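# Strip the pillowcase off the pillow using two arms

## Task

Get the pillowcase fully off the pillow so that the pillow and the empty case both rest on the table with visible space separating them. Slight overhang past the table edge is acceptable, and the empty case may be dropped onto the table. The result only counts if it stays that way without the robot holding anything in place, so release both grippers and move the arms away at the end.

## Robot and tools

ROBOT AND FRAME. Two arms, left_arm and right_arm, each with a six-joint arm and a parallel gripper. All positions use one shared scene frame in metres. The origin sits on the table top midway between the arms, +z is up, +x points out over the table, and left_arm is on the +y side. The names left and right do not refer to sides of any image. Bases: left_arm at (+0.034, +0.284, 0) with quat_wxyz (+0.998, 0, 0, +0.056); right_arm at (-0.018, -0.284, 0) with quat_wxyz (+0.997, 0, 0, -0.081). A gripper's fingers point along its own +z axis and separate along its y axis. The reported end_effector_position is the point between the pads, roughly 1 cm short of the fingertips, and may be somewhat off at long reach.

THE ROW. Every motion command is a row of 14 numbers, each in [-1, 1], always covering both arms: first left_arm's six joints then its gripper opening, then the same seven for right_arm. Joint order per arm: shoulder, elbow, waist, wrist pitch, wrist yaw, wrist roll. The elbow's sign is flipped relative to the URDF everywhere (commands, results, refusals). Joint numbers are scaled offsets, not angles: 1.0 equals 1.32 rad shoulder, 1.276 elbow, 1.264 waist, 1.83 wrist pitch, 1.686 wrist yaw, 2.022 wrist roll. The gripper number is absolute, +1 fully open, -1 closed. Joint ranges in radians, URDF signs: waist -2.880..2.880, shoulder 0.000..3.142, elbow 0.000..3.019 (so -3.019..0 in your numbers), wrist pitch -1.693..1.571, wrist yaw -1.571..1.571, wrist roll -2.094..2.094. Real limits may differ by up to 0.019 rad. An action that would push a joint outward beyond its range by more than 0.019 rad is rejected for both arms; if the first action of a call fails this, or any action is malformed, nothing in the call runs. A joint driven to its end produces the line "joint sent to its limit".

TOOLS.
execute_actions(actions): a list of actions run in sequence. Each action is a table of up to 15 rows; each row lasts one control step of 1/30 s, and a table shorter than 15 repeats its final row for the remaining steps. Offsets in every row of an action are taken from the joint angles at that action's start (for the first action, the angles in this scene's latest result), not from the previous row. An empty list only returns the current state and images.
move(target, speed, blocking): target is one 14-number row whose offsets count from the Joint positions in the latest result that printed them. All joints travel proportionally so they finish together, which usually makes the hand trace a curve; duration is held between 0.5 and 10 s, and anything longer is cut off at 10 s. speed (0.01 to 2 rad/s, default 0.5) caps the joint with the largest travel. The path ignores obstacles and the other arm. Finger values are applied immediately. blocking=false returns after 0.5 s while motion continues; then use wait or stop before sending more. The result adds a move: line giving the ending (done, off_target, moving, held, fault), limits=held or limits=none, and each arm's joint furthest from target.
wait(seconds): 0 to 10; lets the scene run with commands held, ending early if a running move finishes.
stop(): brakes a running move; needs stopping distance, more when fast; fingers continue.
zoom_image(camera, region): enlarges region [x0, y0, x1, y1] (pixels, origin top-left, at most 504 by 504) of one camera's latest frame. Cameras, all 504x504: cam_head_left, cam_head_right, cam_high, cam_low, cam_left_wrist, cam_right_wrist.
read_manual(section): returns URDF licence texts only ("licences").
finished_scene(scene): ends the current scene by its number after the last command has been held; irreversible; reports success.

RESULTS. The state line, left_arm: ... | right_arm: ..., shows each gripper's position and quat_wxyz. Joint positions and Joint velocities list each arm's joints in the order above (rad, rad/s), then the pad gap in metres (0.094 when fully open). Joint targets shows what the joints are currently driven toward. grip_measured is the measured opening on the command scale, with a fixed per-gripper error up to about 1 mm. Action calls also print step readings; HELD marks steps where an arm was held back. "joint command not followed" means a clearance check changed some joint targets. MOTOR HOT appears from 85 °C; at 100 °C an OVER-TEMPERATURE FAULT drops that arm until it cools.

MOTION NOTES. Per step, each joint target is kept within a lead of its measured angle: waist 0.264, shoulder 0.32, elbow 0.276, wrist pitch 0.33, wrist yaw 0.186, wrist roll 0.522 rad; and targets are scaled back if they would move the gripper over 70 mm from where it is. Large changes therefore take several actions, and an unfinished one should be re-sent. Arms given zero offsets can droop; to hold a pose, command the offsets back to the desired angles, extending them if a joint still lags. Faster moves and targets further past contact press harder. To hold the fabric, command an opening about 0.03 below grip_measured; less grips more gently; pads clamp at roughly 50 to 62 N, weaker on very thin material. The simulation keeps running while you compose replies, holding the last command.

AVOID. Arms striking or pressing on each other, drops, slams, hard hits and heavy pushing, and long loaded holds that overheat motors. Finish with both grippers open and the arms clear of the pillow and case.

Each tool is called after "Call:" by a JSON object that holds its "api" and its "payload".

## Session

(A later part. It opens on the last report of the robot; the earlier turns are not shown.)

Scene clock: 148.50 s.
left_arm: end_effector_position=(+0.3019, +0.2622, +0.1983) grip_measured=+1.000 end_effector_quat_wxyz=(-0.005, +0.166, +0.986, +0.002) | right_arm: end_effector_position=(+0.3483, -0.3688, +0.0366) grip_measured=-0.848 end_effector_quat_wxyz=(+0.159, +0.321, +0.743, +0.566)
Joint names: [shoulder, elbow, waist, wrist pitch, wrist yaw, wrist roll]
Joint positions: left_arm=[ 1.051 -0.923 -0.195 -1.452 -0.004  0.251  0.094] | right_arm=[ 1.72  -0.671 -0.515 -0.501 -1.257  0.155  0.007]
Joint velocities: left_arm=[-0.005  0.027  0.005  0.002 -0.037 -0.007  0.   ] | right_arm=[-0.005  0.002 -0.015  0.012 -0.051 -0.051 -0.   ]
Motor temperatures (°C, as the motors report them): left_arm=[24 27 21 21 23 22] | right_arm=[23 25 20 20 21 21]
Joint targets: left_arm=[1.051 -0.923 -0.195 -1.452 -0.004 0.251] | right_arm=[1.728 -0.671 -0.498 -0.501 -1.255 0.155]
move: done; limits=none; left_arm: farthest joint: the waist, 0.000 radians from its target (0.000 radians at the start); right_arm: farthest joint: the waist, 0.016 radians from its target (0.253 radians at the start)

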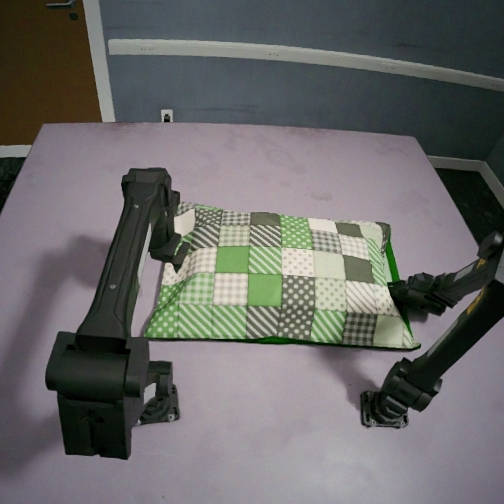

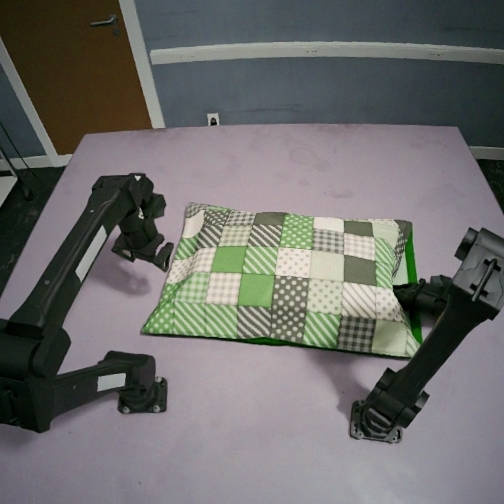

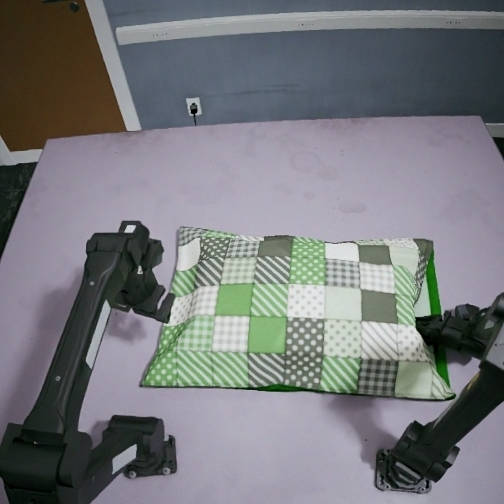

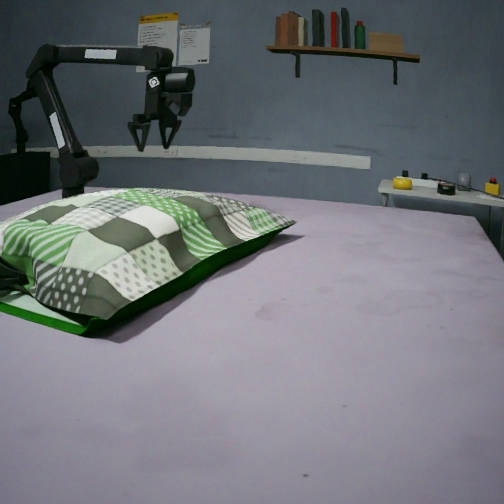

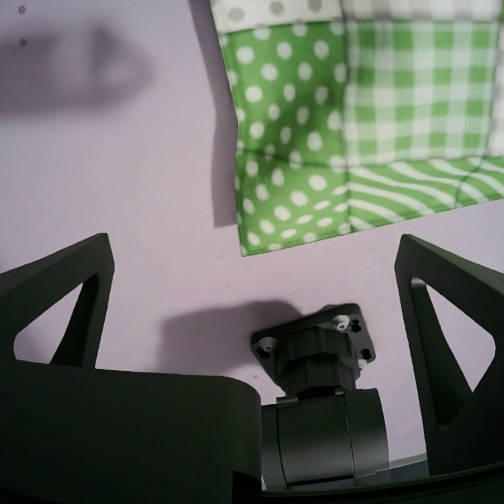

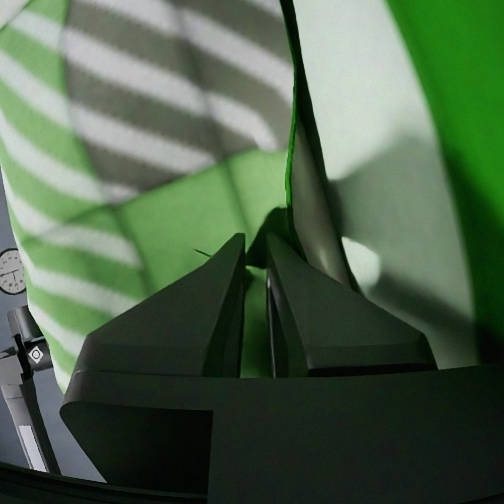

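Call:
{"api": "move", "payload": {"target": [0,0,0,0,0,0,1,0,0,0.03,0,0,0,-1]}}

Call:
{"api": "move", "payload": {"target": [0,0,0,0,0,0,1,-0.2,0,0,-0.1,0,0,-1]}}

Scene clock: 158.30 s.
left_arm: end_effector_position=(+0.3019, +0.2622, +0.1983) grip_measured=+1.000 end_effector_quat_wxyz=(-0.005, +0.166, +0.986, +0.002) | right_arm: end_effector_position=(+0.3504, -0.3612, +0.0389) grip_measured=-0.985 end_effector_quat_wxyz=(+0.156, +0.312, +0.745, +0.569)
Joint names: [shoulder, elbow, waist, wrist pitch, wrist yaw, wrist roll]
Joint positions: left_arm=[ 1.051 -0.923 -0.195 -1.452 -0.004  0.251  0.094] | right_arm=[ 1.716 -0.671 -0.494 -0.501 -1.262  0.155  0.001]
Joint velocities: left_arm=[-0.005  0.002  0.005 -0.002 -0.051  0.066  0.   ] | right_arm=[-0.015  0.017 -0.015  0.002 -0.037  0.051  0.001]
Motor temperatures (°C, as the motors report them): left_arm=[24 27 21 21 23 22] | right_arm=[23 24 20 20 21 21]
Joint targets: left_arm=[1.051 -0.923 -0.195 -1.452 -0.004 0.251] | right_arm=[1.720 -0.671 -0.477 -0.501 -1.257 0.155]
move: done; limits=none; left_arm: farthest joint: the waist, 0.000 radians from its target (0.000 radians at the start); right_arm: farthest joint: the waist, 0.017 radians from its target (0.038 radians at the start)

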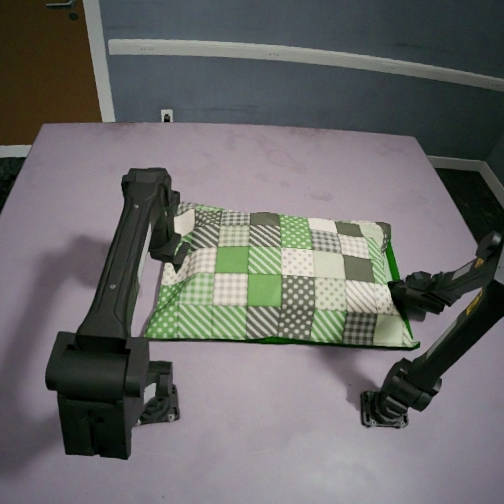

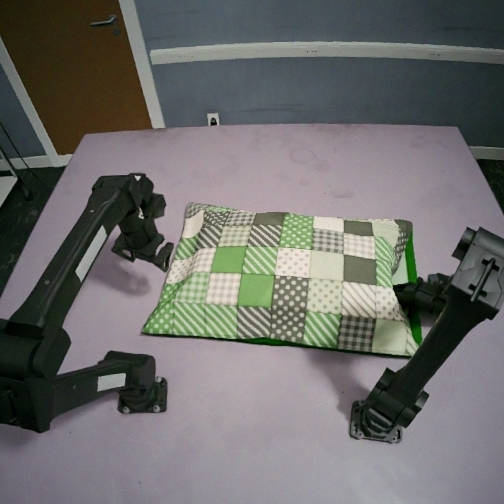

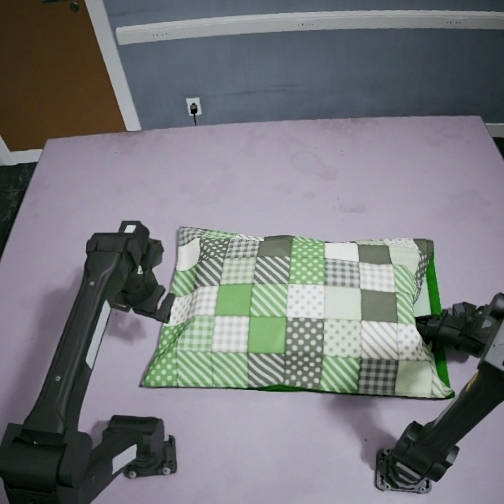

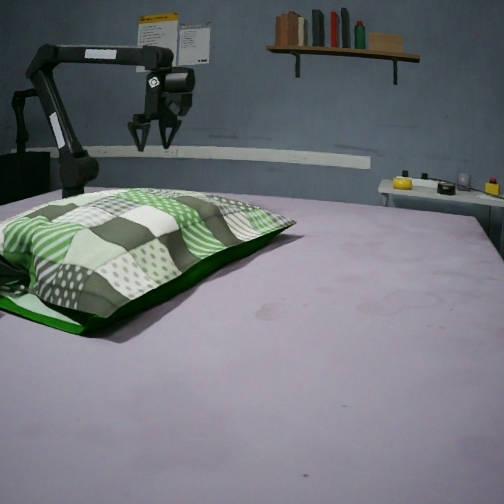

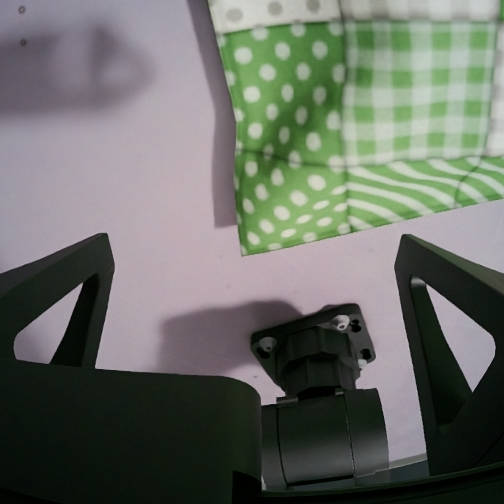

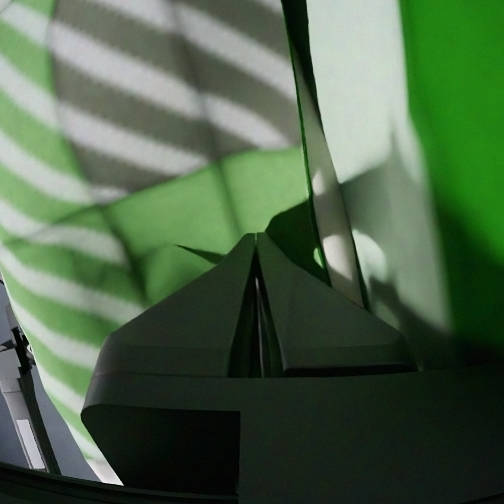

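Scene clock: 159.30 s.
left_arm: end_effector_position=(+0.3019, +0.2622, +0.1983) grip_measured=+1.000 end_effector_quat_wxyz=(-0.005, +0.166, +0.986, +0.002) | right_arm: end_effector_position=(+0.3438, -0.3561, +0.1219) grip_measured=-0.985 end_effector_quat_wxyz=(+0.193, +0.285, +0.755, +0.559)
Joint names: [shoulder, elbow, waist, wrist pitch, wrist yaw, wrist roll]
Joint positions: left_arm=[ 1.051 -0.923 -0.195 -1.452 -0.004  0.251  0.094] | right_arm=[ 1.447 -0.671 -0.494 -0.675 -1.262  0.155  0.001]
Joint velocities: left_arm=[ 0.005  0.012 -0.005  0.007  0.022  0.037  0.   ] | right_arm=[-0.005  0.027 -0.005 -0.007 -0.022 -0.081 -0.001]
Motor temperatures (°C, as the motors report them): left_arm=[24 27 21 21 23 22] | right_arm=[23 24 20 20 21 21]
Joint targets: left_arm=[1.051 -0.923 -0.195 -1.452 -0.004 0.251] | right_arm=[1.452 -0.671 -0.494 -0.684 -1.262 0.155]
move: done; limits=none; left_arm: farthest joint: the waist, 0.000 radians from its target (0.000 radians at the start); right_arm: farthest joint: the wrist pitch, 0.009 radians from its target (0.183 radians at the start)

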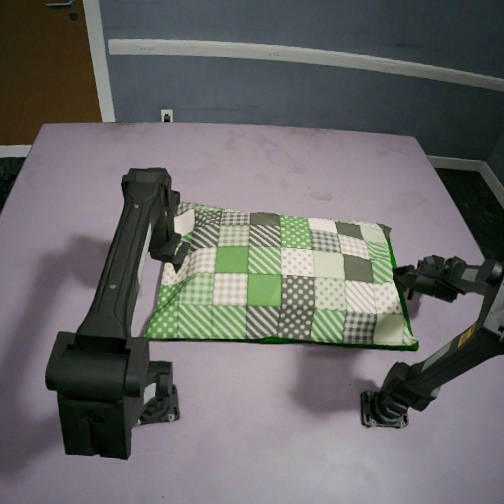

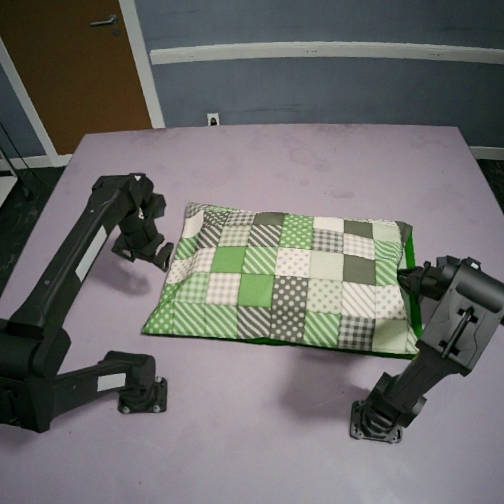

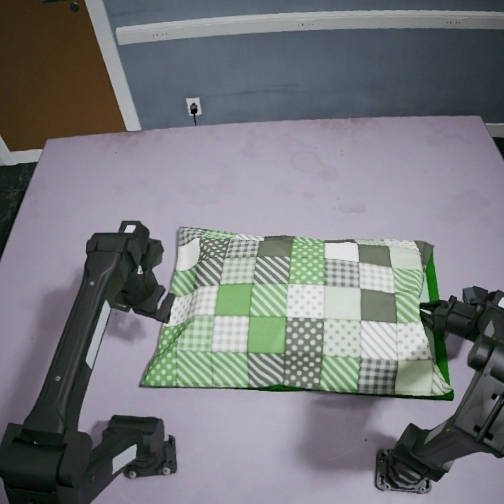

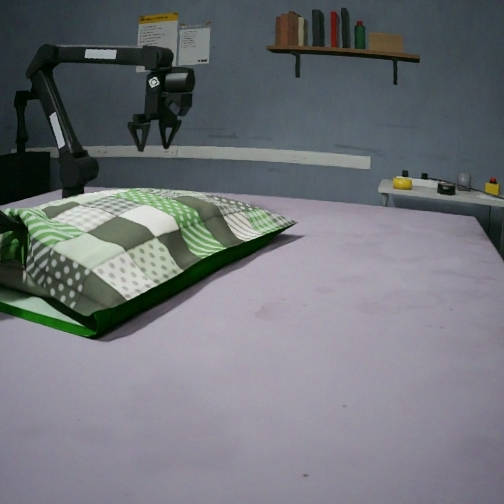

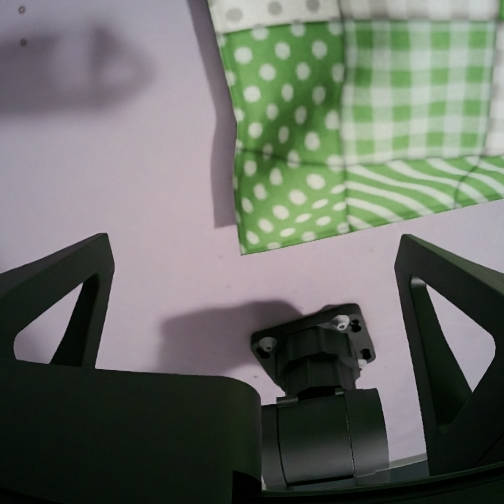

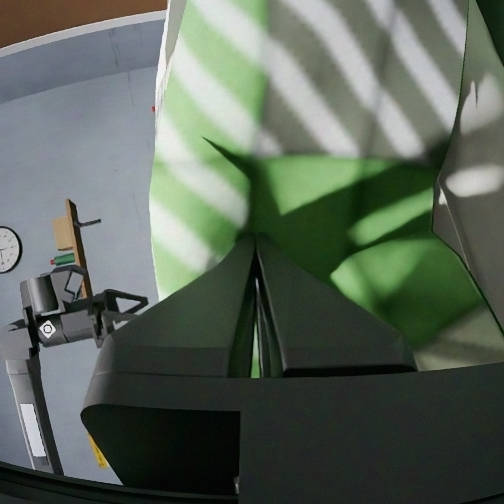

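Call:
{"api": "move", "payload": {"target": [0,0,0,0,0,0,1,-0.1,0,0.4,-0.05,0,0,-1], "speed": 0.4}}

Scene clock: 167.10 s.
left_arm: end_effector_position=(+0.3019, +0.2622, +0.1983) grip_measured=+1.000 end_effector_quat_wxyz=(-0.005, +0.166, +0.986, +0.002) | right_arm: end_effector_position=(+0.3229, -0.1728, +0.1576) grip_measured=-0.985 end_effector_quat_wxyz=(+0.065, +0.078, +0.802, +0.588)
Joint names: [shoulder, elbow, waist, wrist pitch, wrist yaw, wrist roll]
Joint positions: left_arm=[ 1.051 -0.923 -0.195 -1.452 -0.004  0.251  0.094] | right_arm=[ 1.325 -0.671  0.005 -0.756 -1.262  0.155  0.001]
Joint velocities: left_arm=[ 0.015  0.012 -0.005 -0.002  0.051  0.007  0.   ] | right_arm=[-0.015 -0.017 -0.005 -0.007 -0.066  0.081  0.   ]
Motor temperatures (°C, as the motors report them): left_arm=[24 27 21 21 23 22] | right_arm=[23 25 20 20 21 21]
Joint targets: left_arm=[1.051 -0.923 -0.195 -1.452 -0.004 0.251] | right_arm=[1.315 -0.671 0.012 -0.766 -1.262 0.155]
move: done; limits=none; left_arm: farthest joint: the waist, 0.000 radians from its target (0.000 radians at the start); right_arm: farthest joint: the shoulder, 0.010 radians from its target (0.132 radians at the start)

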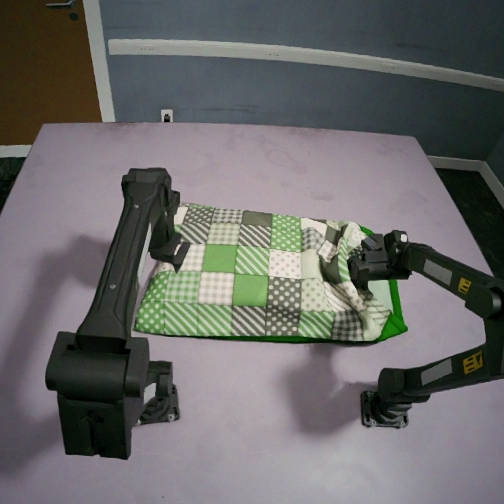

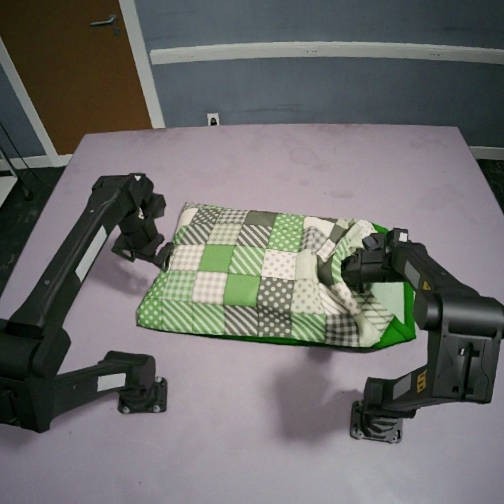

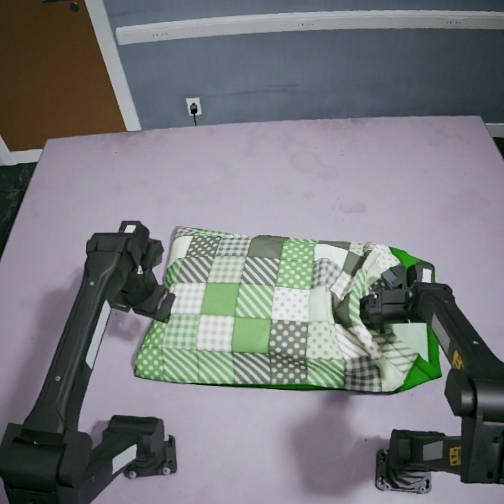

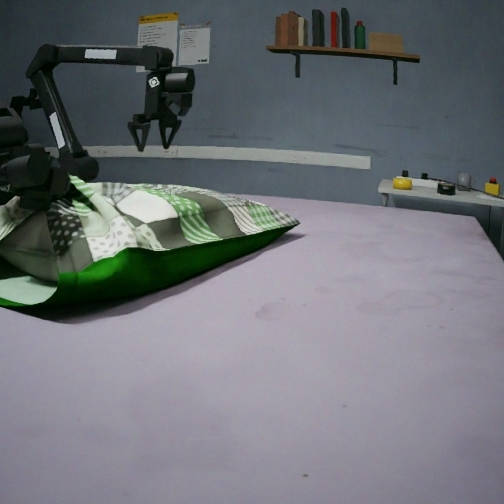

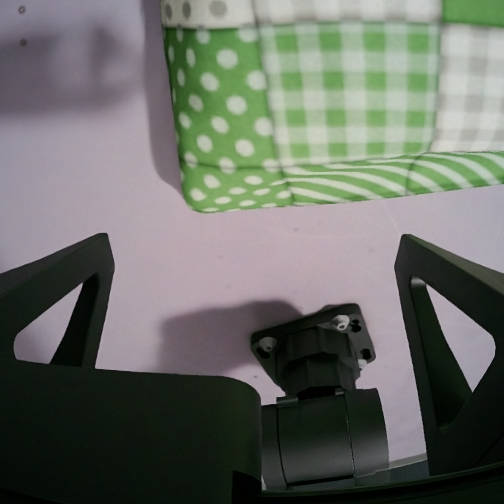

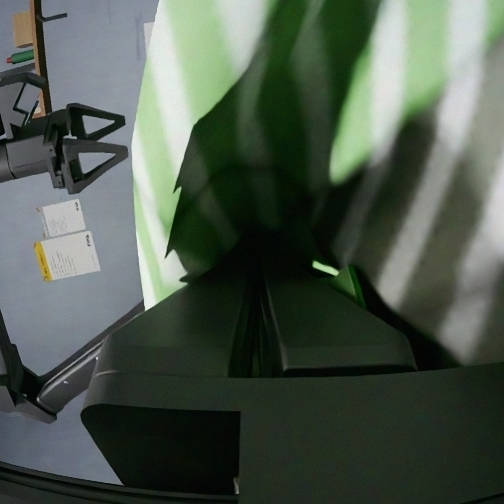

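Call:
{"api": "move", "payload": {"target": [0,0,0,0,0,0,1,0,0,0,0,0,0,0]}}

Call:
{"api": "move", "payload": {"target": [0,0,0,0,0,0,1,-0.08,0,-0.35,-0.04,0,0,1], "speed": 0.8}}

Scene clock: 174.53 s.
left_arm: end_effector_position=(+0.3019, +0.2622, +0.1983) grip_measured=+1.000 end_effector_quat_wxyz=(-0.005, +0.166, +0.986, +0.002) | right_arm: end_effector_position=(+0.3229, -0.1728, +0.1576) grip_measured=-0.003 end_effector_quat_wxyz=(+0.065, +0.078, +0.802, +0.588)
Joint names: [shoulder, elbow, waist, wrist pitch, wrist yaw, wrist roll]
Joint positions: left_arm=[ 1.051 -0.923 -0.195 -1.452 -0.004  0.251  0.094] | right_arm=[ 1.325 -0.671  0.005 -0.756 -1.262  0.155  0.047]
Joint velocities: left_arm=[ 0.015  0.002  0.005  0.007 -0.037 -0.022  0.   ] | right_arm=[ 0.015 -0.002 -0.005 -0.022 -0.051  0.022 -0.   ]
Motor temperatures (°C, as the motors report them): left_arm=[24 27 21 21 23 22] | right_arm=[23 25 20 20 21 21]
Joint targets: left_arm=[1.051 -0.923 -0.195 -1.452 -0.004 0.251] | right_arm=[1.325 -0.671 0.005 -0.756 -1.262 0.155]
move: done; limits=none; left_arm: farthest joint: the waist, 0.000 radians from its target (0.000 radians at the start); right_arm: farthest joint: the waist, 0.000 radians from its target (0.000 radians at the start)

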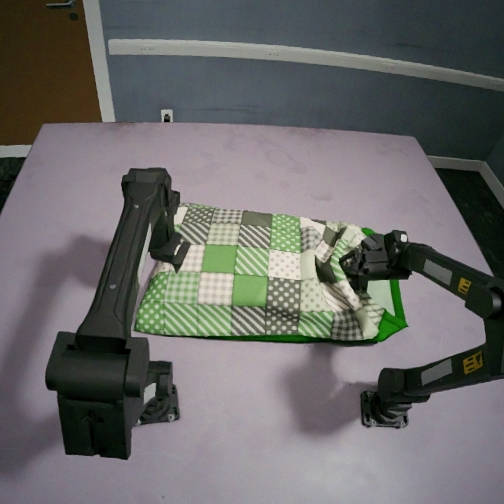

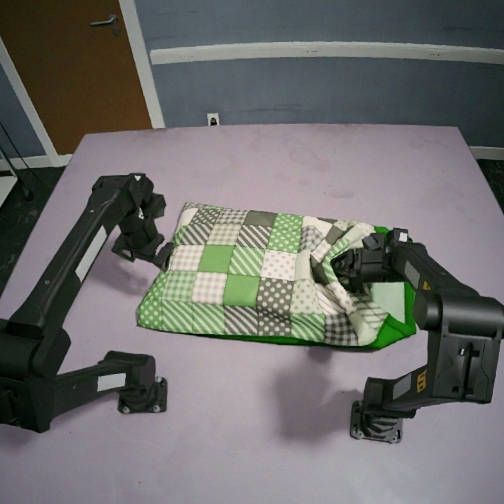

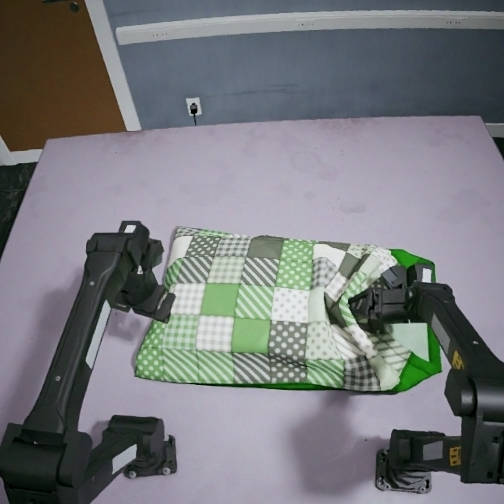

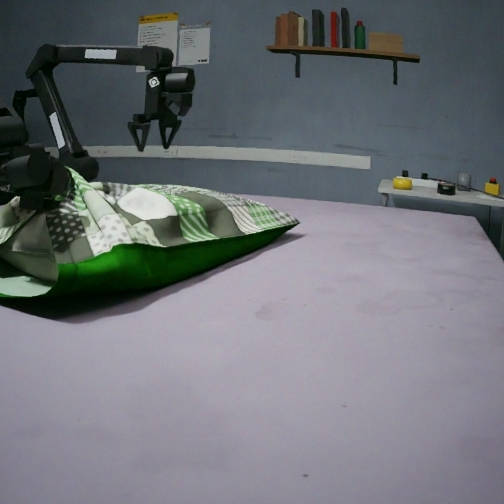

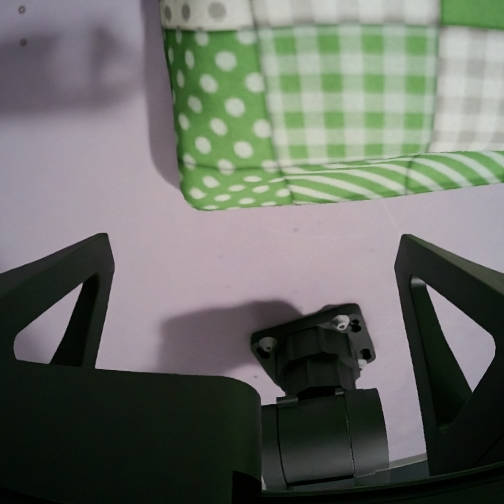

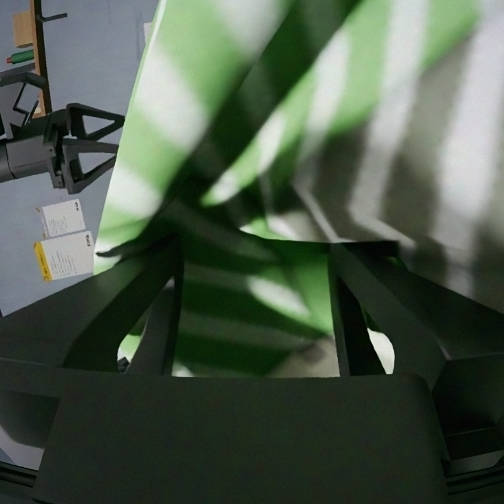

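Scene clock: 175.53 s.
left_arm: end_effector_position=(+0.3019, +0.2622, +0.1983) grip_measured=+1.000 end_effector_quat_wxyz=(-0.005, +0.166, +0.986, +0.002) | right_arm: end_effector_position=(+0.3281, -0.3217, +0.1855) grip_measured=+1.000 end_effector_quat_wxyz=(+0.206, +0.241, +0.767, +0.557)
Joint names: [shoulder, elbow, waist, wrist pitch, wrist yaw, wrist roll]
Joint positions: left_arm=[ 1.051 -0.923 -0.195 -1.452 -0.004  0.251  0.094] | right_arm=[ 1.226 -0.671 -0.436 -0.82  -1.266  0.155  0.094]
Joint velocities: left_arm=[-0.015  0.012  0.005 -0.017 -0.037 -0.066  0.   ] | right_arm=[-0.005  0.027 -0.005 -0.002  0.066  0.007  0.   ]
Motor temperatures (°C, as the motors report them): left_arm=[24 27 21 21 23 22] | right_arm=[23 25 20 20 21 21]
Joint targets: left_arm=[1.051 -0.923 -0.195 -1.452 -0.004 0.251] | right_arm=[1.219 -0.671 -0.438 -0.829 -1.262 0.155]
move: done; limits=none; left_arm: farthest joint: the waist, 0.000 radians from its target (0.000 radians at the start); right_arm: farthest joint: the wrist pitch, 0.010 radians from its target (0.073 radians at the start)

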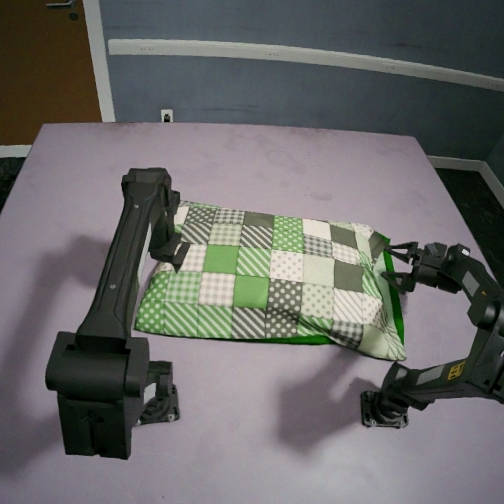

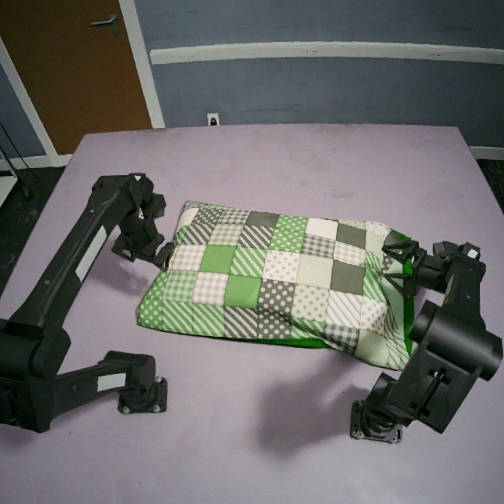

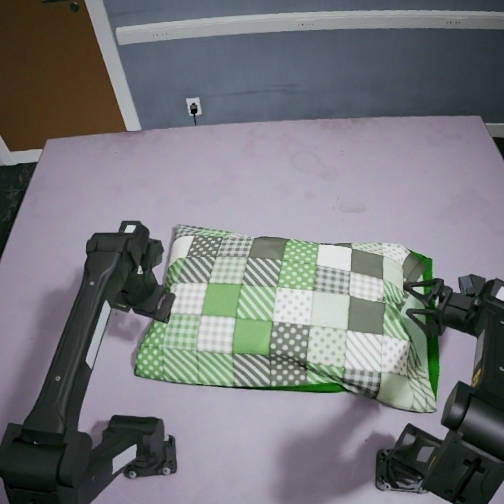

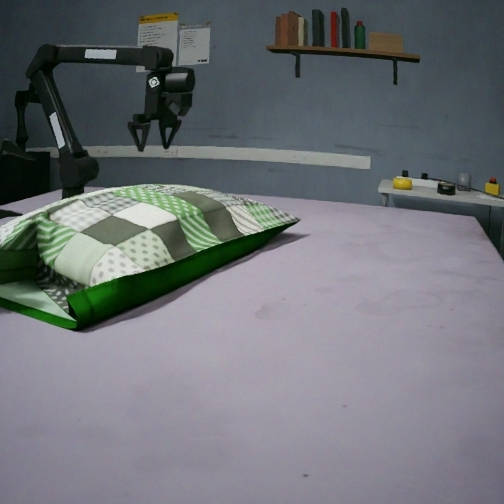

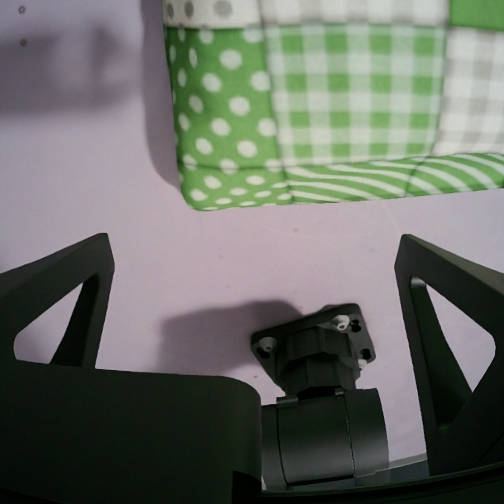

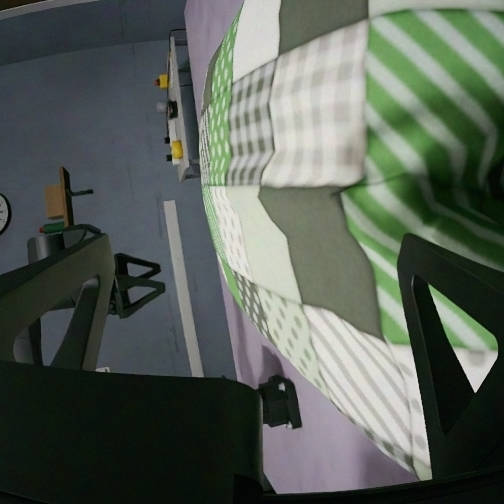

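Call:
{"api": "move", "payload": {"target": [0,0,0,0,0,0,1,0,0,-0.25,0,0,0,-0.85], "speed": 1}}

Call:
{"api": "move", "payload": {"target": [0,0,0,0,0,0,1,0.365,0,0,0.165,0,0,-0.85], "speed": 0.8}}

Call:
{"api": "move", "payload": {"target": [0,0,0,0,0,0,1,0,0,0.24,0,0,0,-0.85], "speed": 0.3}}

Scene clock: 193.20 s.
left_arm: end_effector_position=(+0.3019, +0.2622, +0.1983) grip_measured=+1.000 end_effector_quat_wxyz=(-0.005, +0.166, +0.986, +0.002) | right_arm: end_effector_position=(+0.2989, -0.4282, +0.1855) grip_measured=-0.848 end_effector_quat_wxyz=(+0.292, +0.360, +0.719, +0.517)
Joint names: [shoulder, elbow, waist, wrist pitch, wrist yaw, wrist roll]
Joint positions: left_arm=[ 1.051 -0.923 -0.195 -1.452 -0.004  0.251  0.094] | right_arm=[ 1.226 -0.671 -0.755 -0.82  -1.266  0.155  0.007]
Joint velocities: left_arm=[ 0.005 -0.007 -0.005 -0.017 -0.022  0.037  0.   ] | right_arm=[ 0.005  0.002 -0.005  0.002 -0.022 -0.037 -0.001]
Motor temperatures (°C, as the motors report them): left_arm=[24 27 21 21 23 22] | right_arm=[23 26 20 20 21 21]
Joint targets: left_arm=[1.051 -0.923 -0.195 -1.452 -0.004 0.251] | right_arm=[1.226 -0.671 -0.752 -0.820 -1.266 0.155]
move: done; limits=none; left_arm: farthest joint: the waist, 0.000 radians from its target (0.000 radians at the start); right_arm: farthest joint: the waist, 0.003 radians from its target (0.316 radians at the start)

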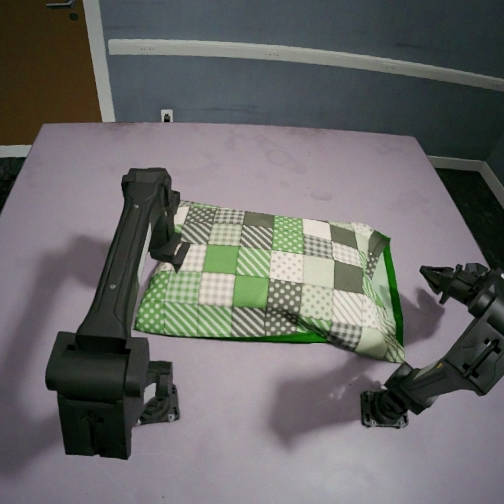

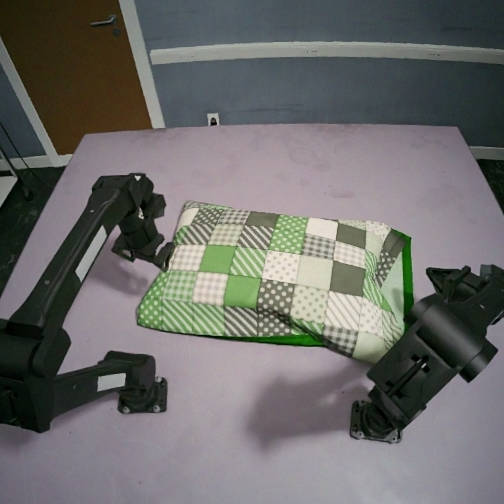

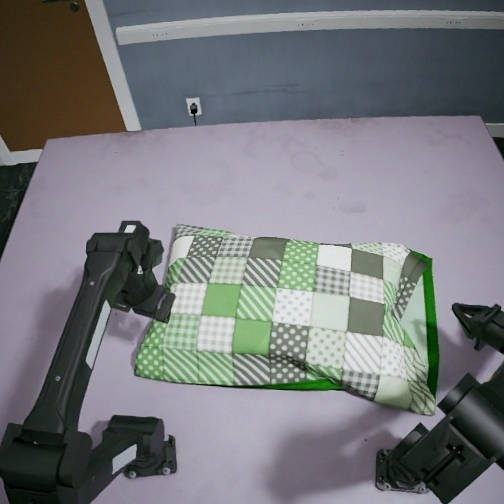

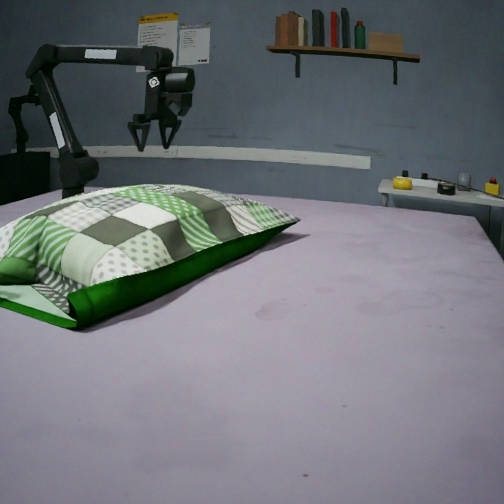

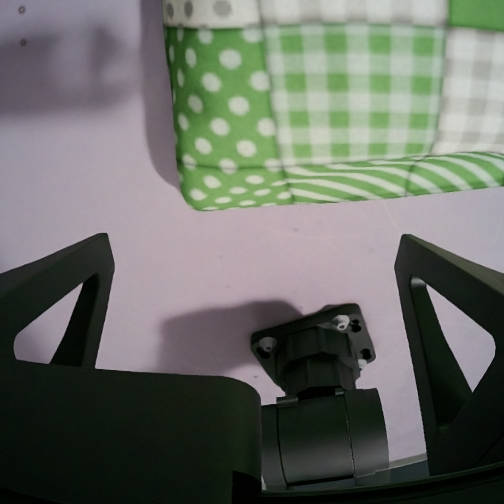

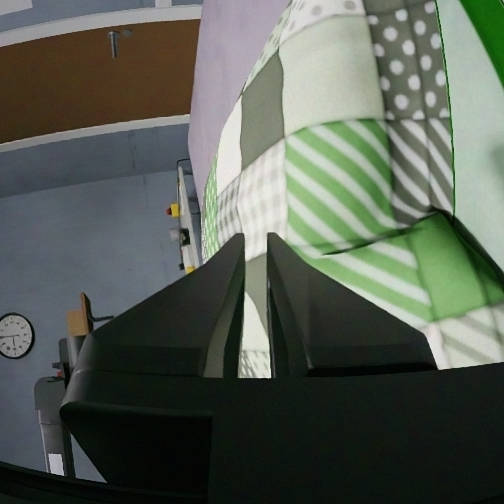

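Scene clock: 194.33 s.
left_arm: end_effector_position=(+0.3019, +0.2622, +0.1983) grip_measured=+1.000 end_effector_quat_wxyz=(-0.005, +0.166, +0.986, +0.002) | right_arm: end_effector_position=(+0.3170, -0.4518, +0.0439) grip_measured=-0.848 end_effector_quat_wxyz=(+0.224, +0.408, +0.695, +0.547)
Joint names: [shoulder, elbow, waist, wrist pitch, wrist yaw, wrist roll]
Joint positions: left_arm=[ 1.051 -0.923 -0.195 -1.452 -0.004  0.251  0.094] | right_arm=[ 1.702 -0.671 -0.755 -0.527 -1.266  0.155  0.007]
Joint velocities: left_arm=[-0.005  0.017 -0.005  0.002 -0.037 -0.007  0.   ] | right_arm=[-0.005  0.012 -0.005  0.007  0.007 -0.022 -0.   ]
Motor temperatures (°C, as the motors report them): left_arm=[24 27 21 21 23 22] | right_arm=[23 26 20 20 21 21]
Joint targets: left_arm=[1.051 -0.923 -0.195 -1.452 -0.004 0.251] | right_arm=[1.708 -0.671 -0.755 -0.518 -1.266 0.155]
move: done; limits=none; left_arm: farthest joint: the waist, 0.000 radians from its target (0.000 radians at the start); right_arm: farthest joint: the wrist pitch, 0.009 radians from its target (0.301 radians at the start)

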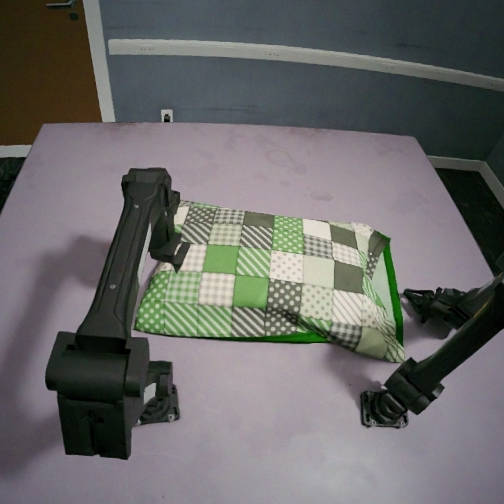

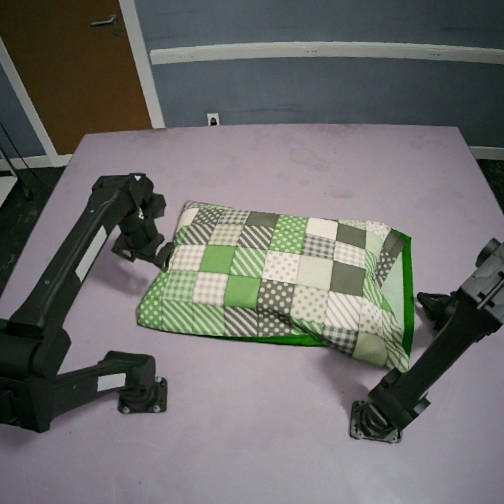

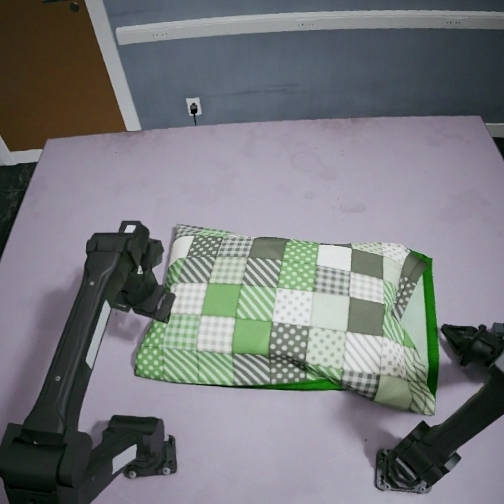

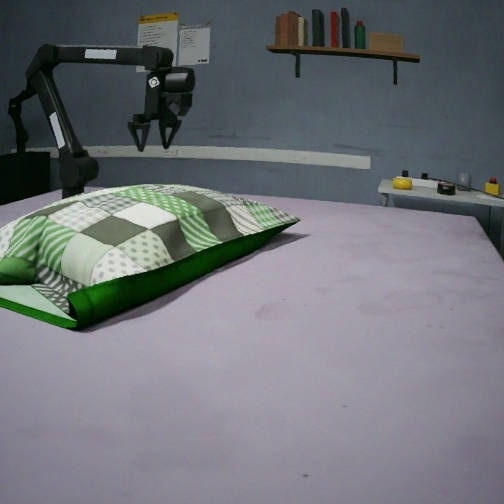

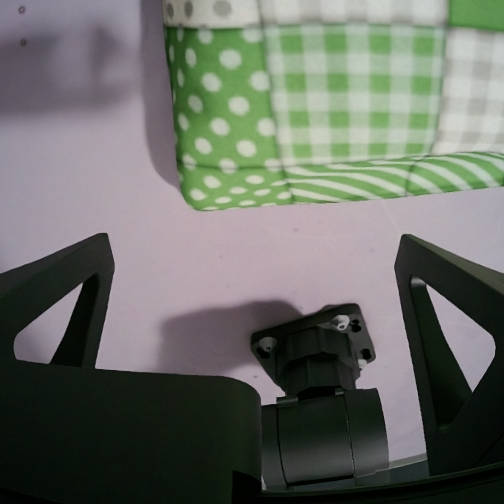

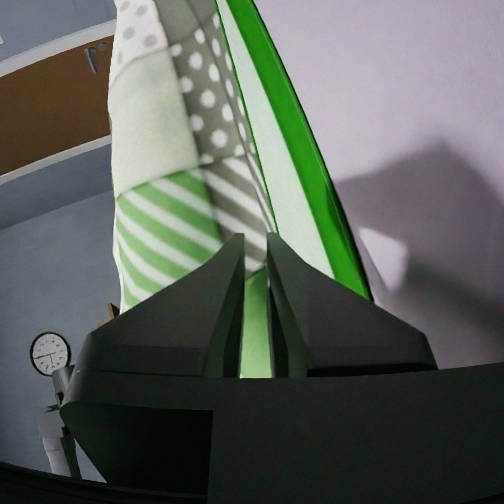

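Scene clock: 195.73 s.
left_arm: end_effector_position=(+0.3019, +0.2622, +0.1983) grip_measured=+1.000 end_effector_quat_wxyz=(-0.005, +0.166, +0.986, +0.002) | right_arm: end_effector_position=(+0.3514, -0.3466, +0.0439) grip_measured=-0.848 end_effector_quat_wxyz=(+0.141, +0.301, +0.748, +0.575)
Joint names: [shoulder, elbow, waist, wrist pitch, wrist yaw, wrist roll]
Joint positions: left_arm=[ 1.051 -0.923 -0.195 -1.452 -0.004  0.251  0.094] | right_arm=[ 1.702 -0.671 -0.458 -0.527 -1.266  0.155  0.007]
Joint velocities: left_arm=[-0.005 -0.007 -0.005  0.012 -0.051 -0.022  0.   ] | right_arm=[-0.005  0.017 -0.005 -0.002  0.007 -0.007 -0.   ]
Motor temperatures (°C, as the motors report them): left_arm=[24 27 21 21 23 22] | right_arm=[23 26 20 20 21 21]
Joint targets: left_arm=[1.051 -0.923 -0.195 -1.452 -0.004 0.251] | right_arm=[1.702 -0.671 -0.451 -0.527 -1.266 0.155]
move: done; limits=none; left_arm: farthest joint: the waist, 0.000 radians from its target (0.000 radians at the start); right_arm: farthest joint: the waist, 0.006 radians from its target (0.303 radians at the start)

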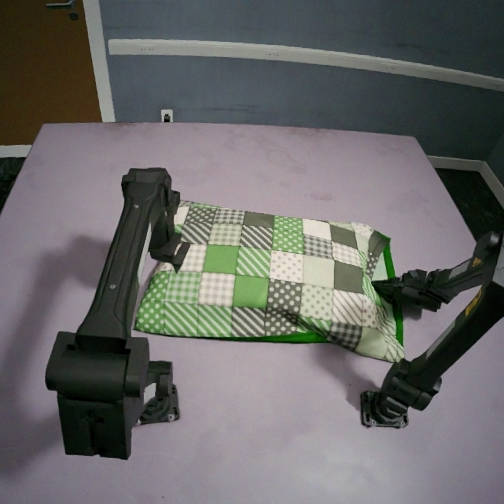

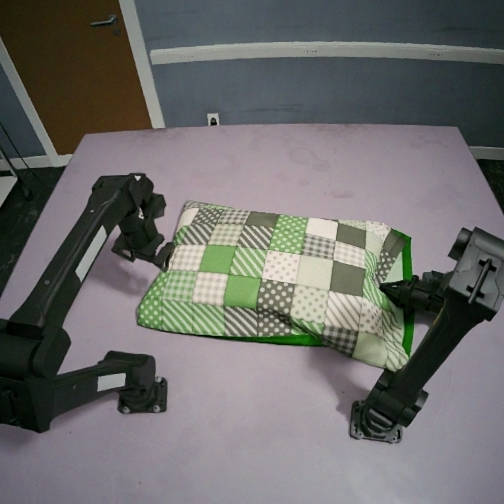

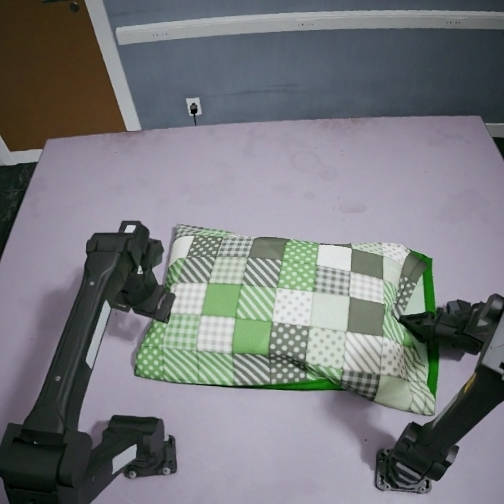

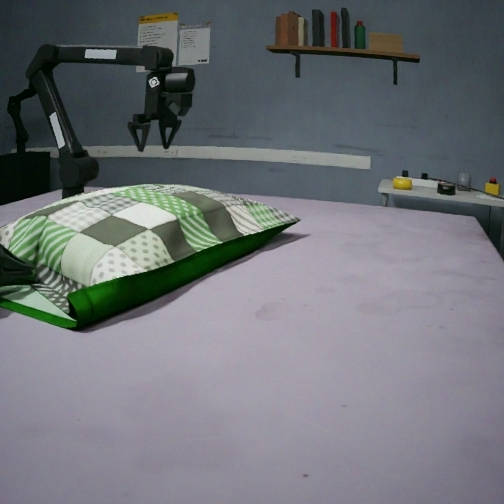

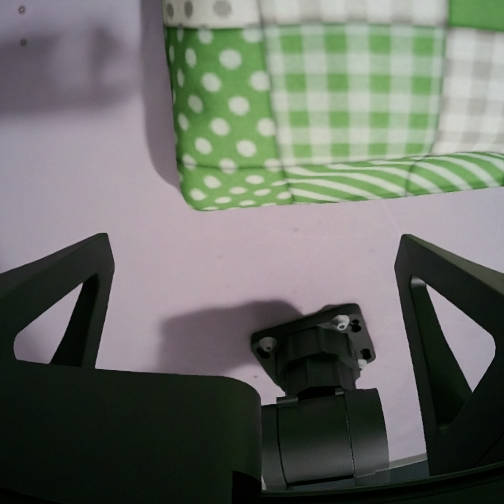

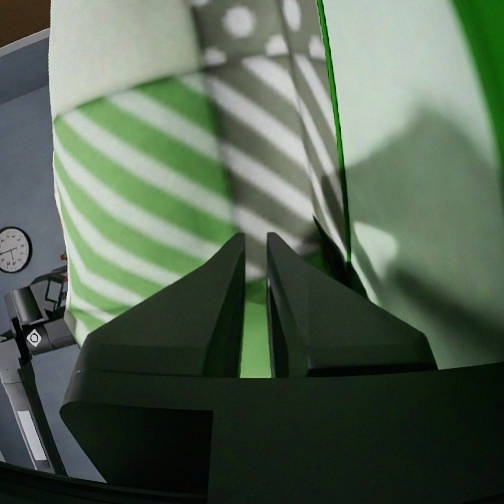

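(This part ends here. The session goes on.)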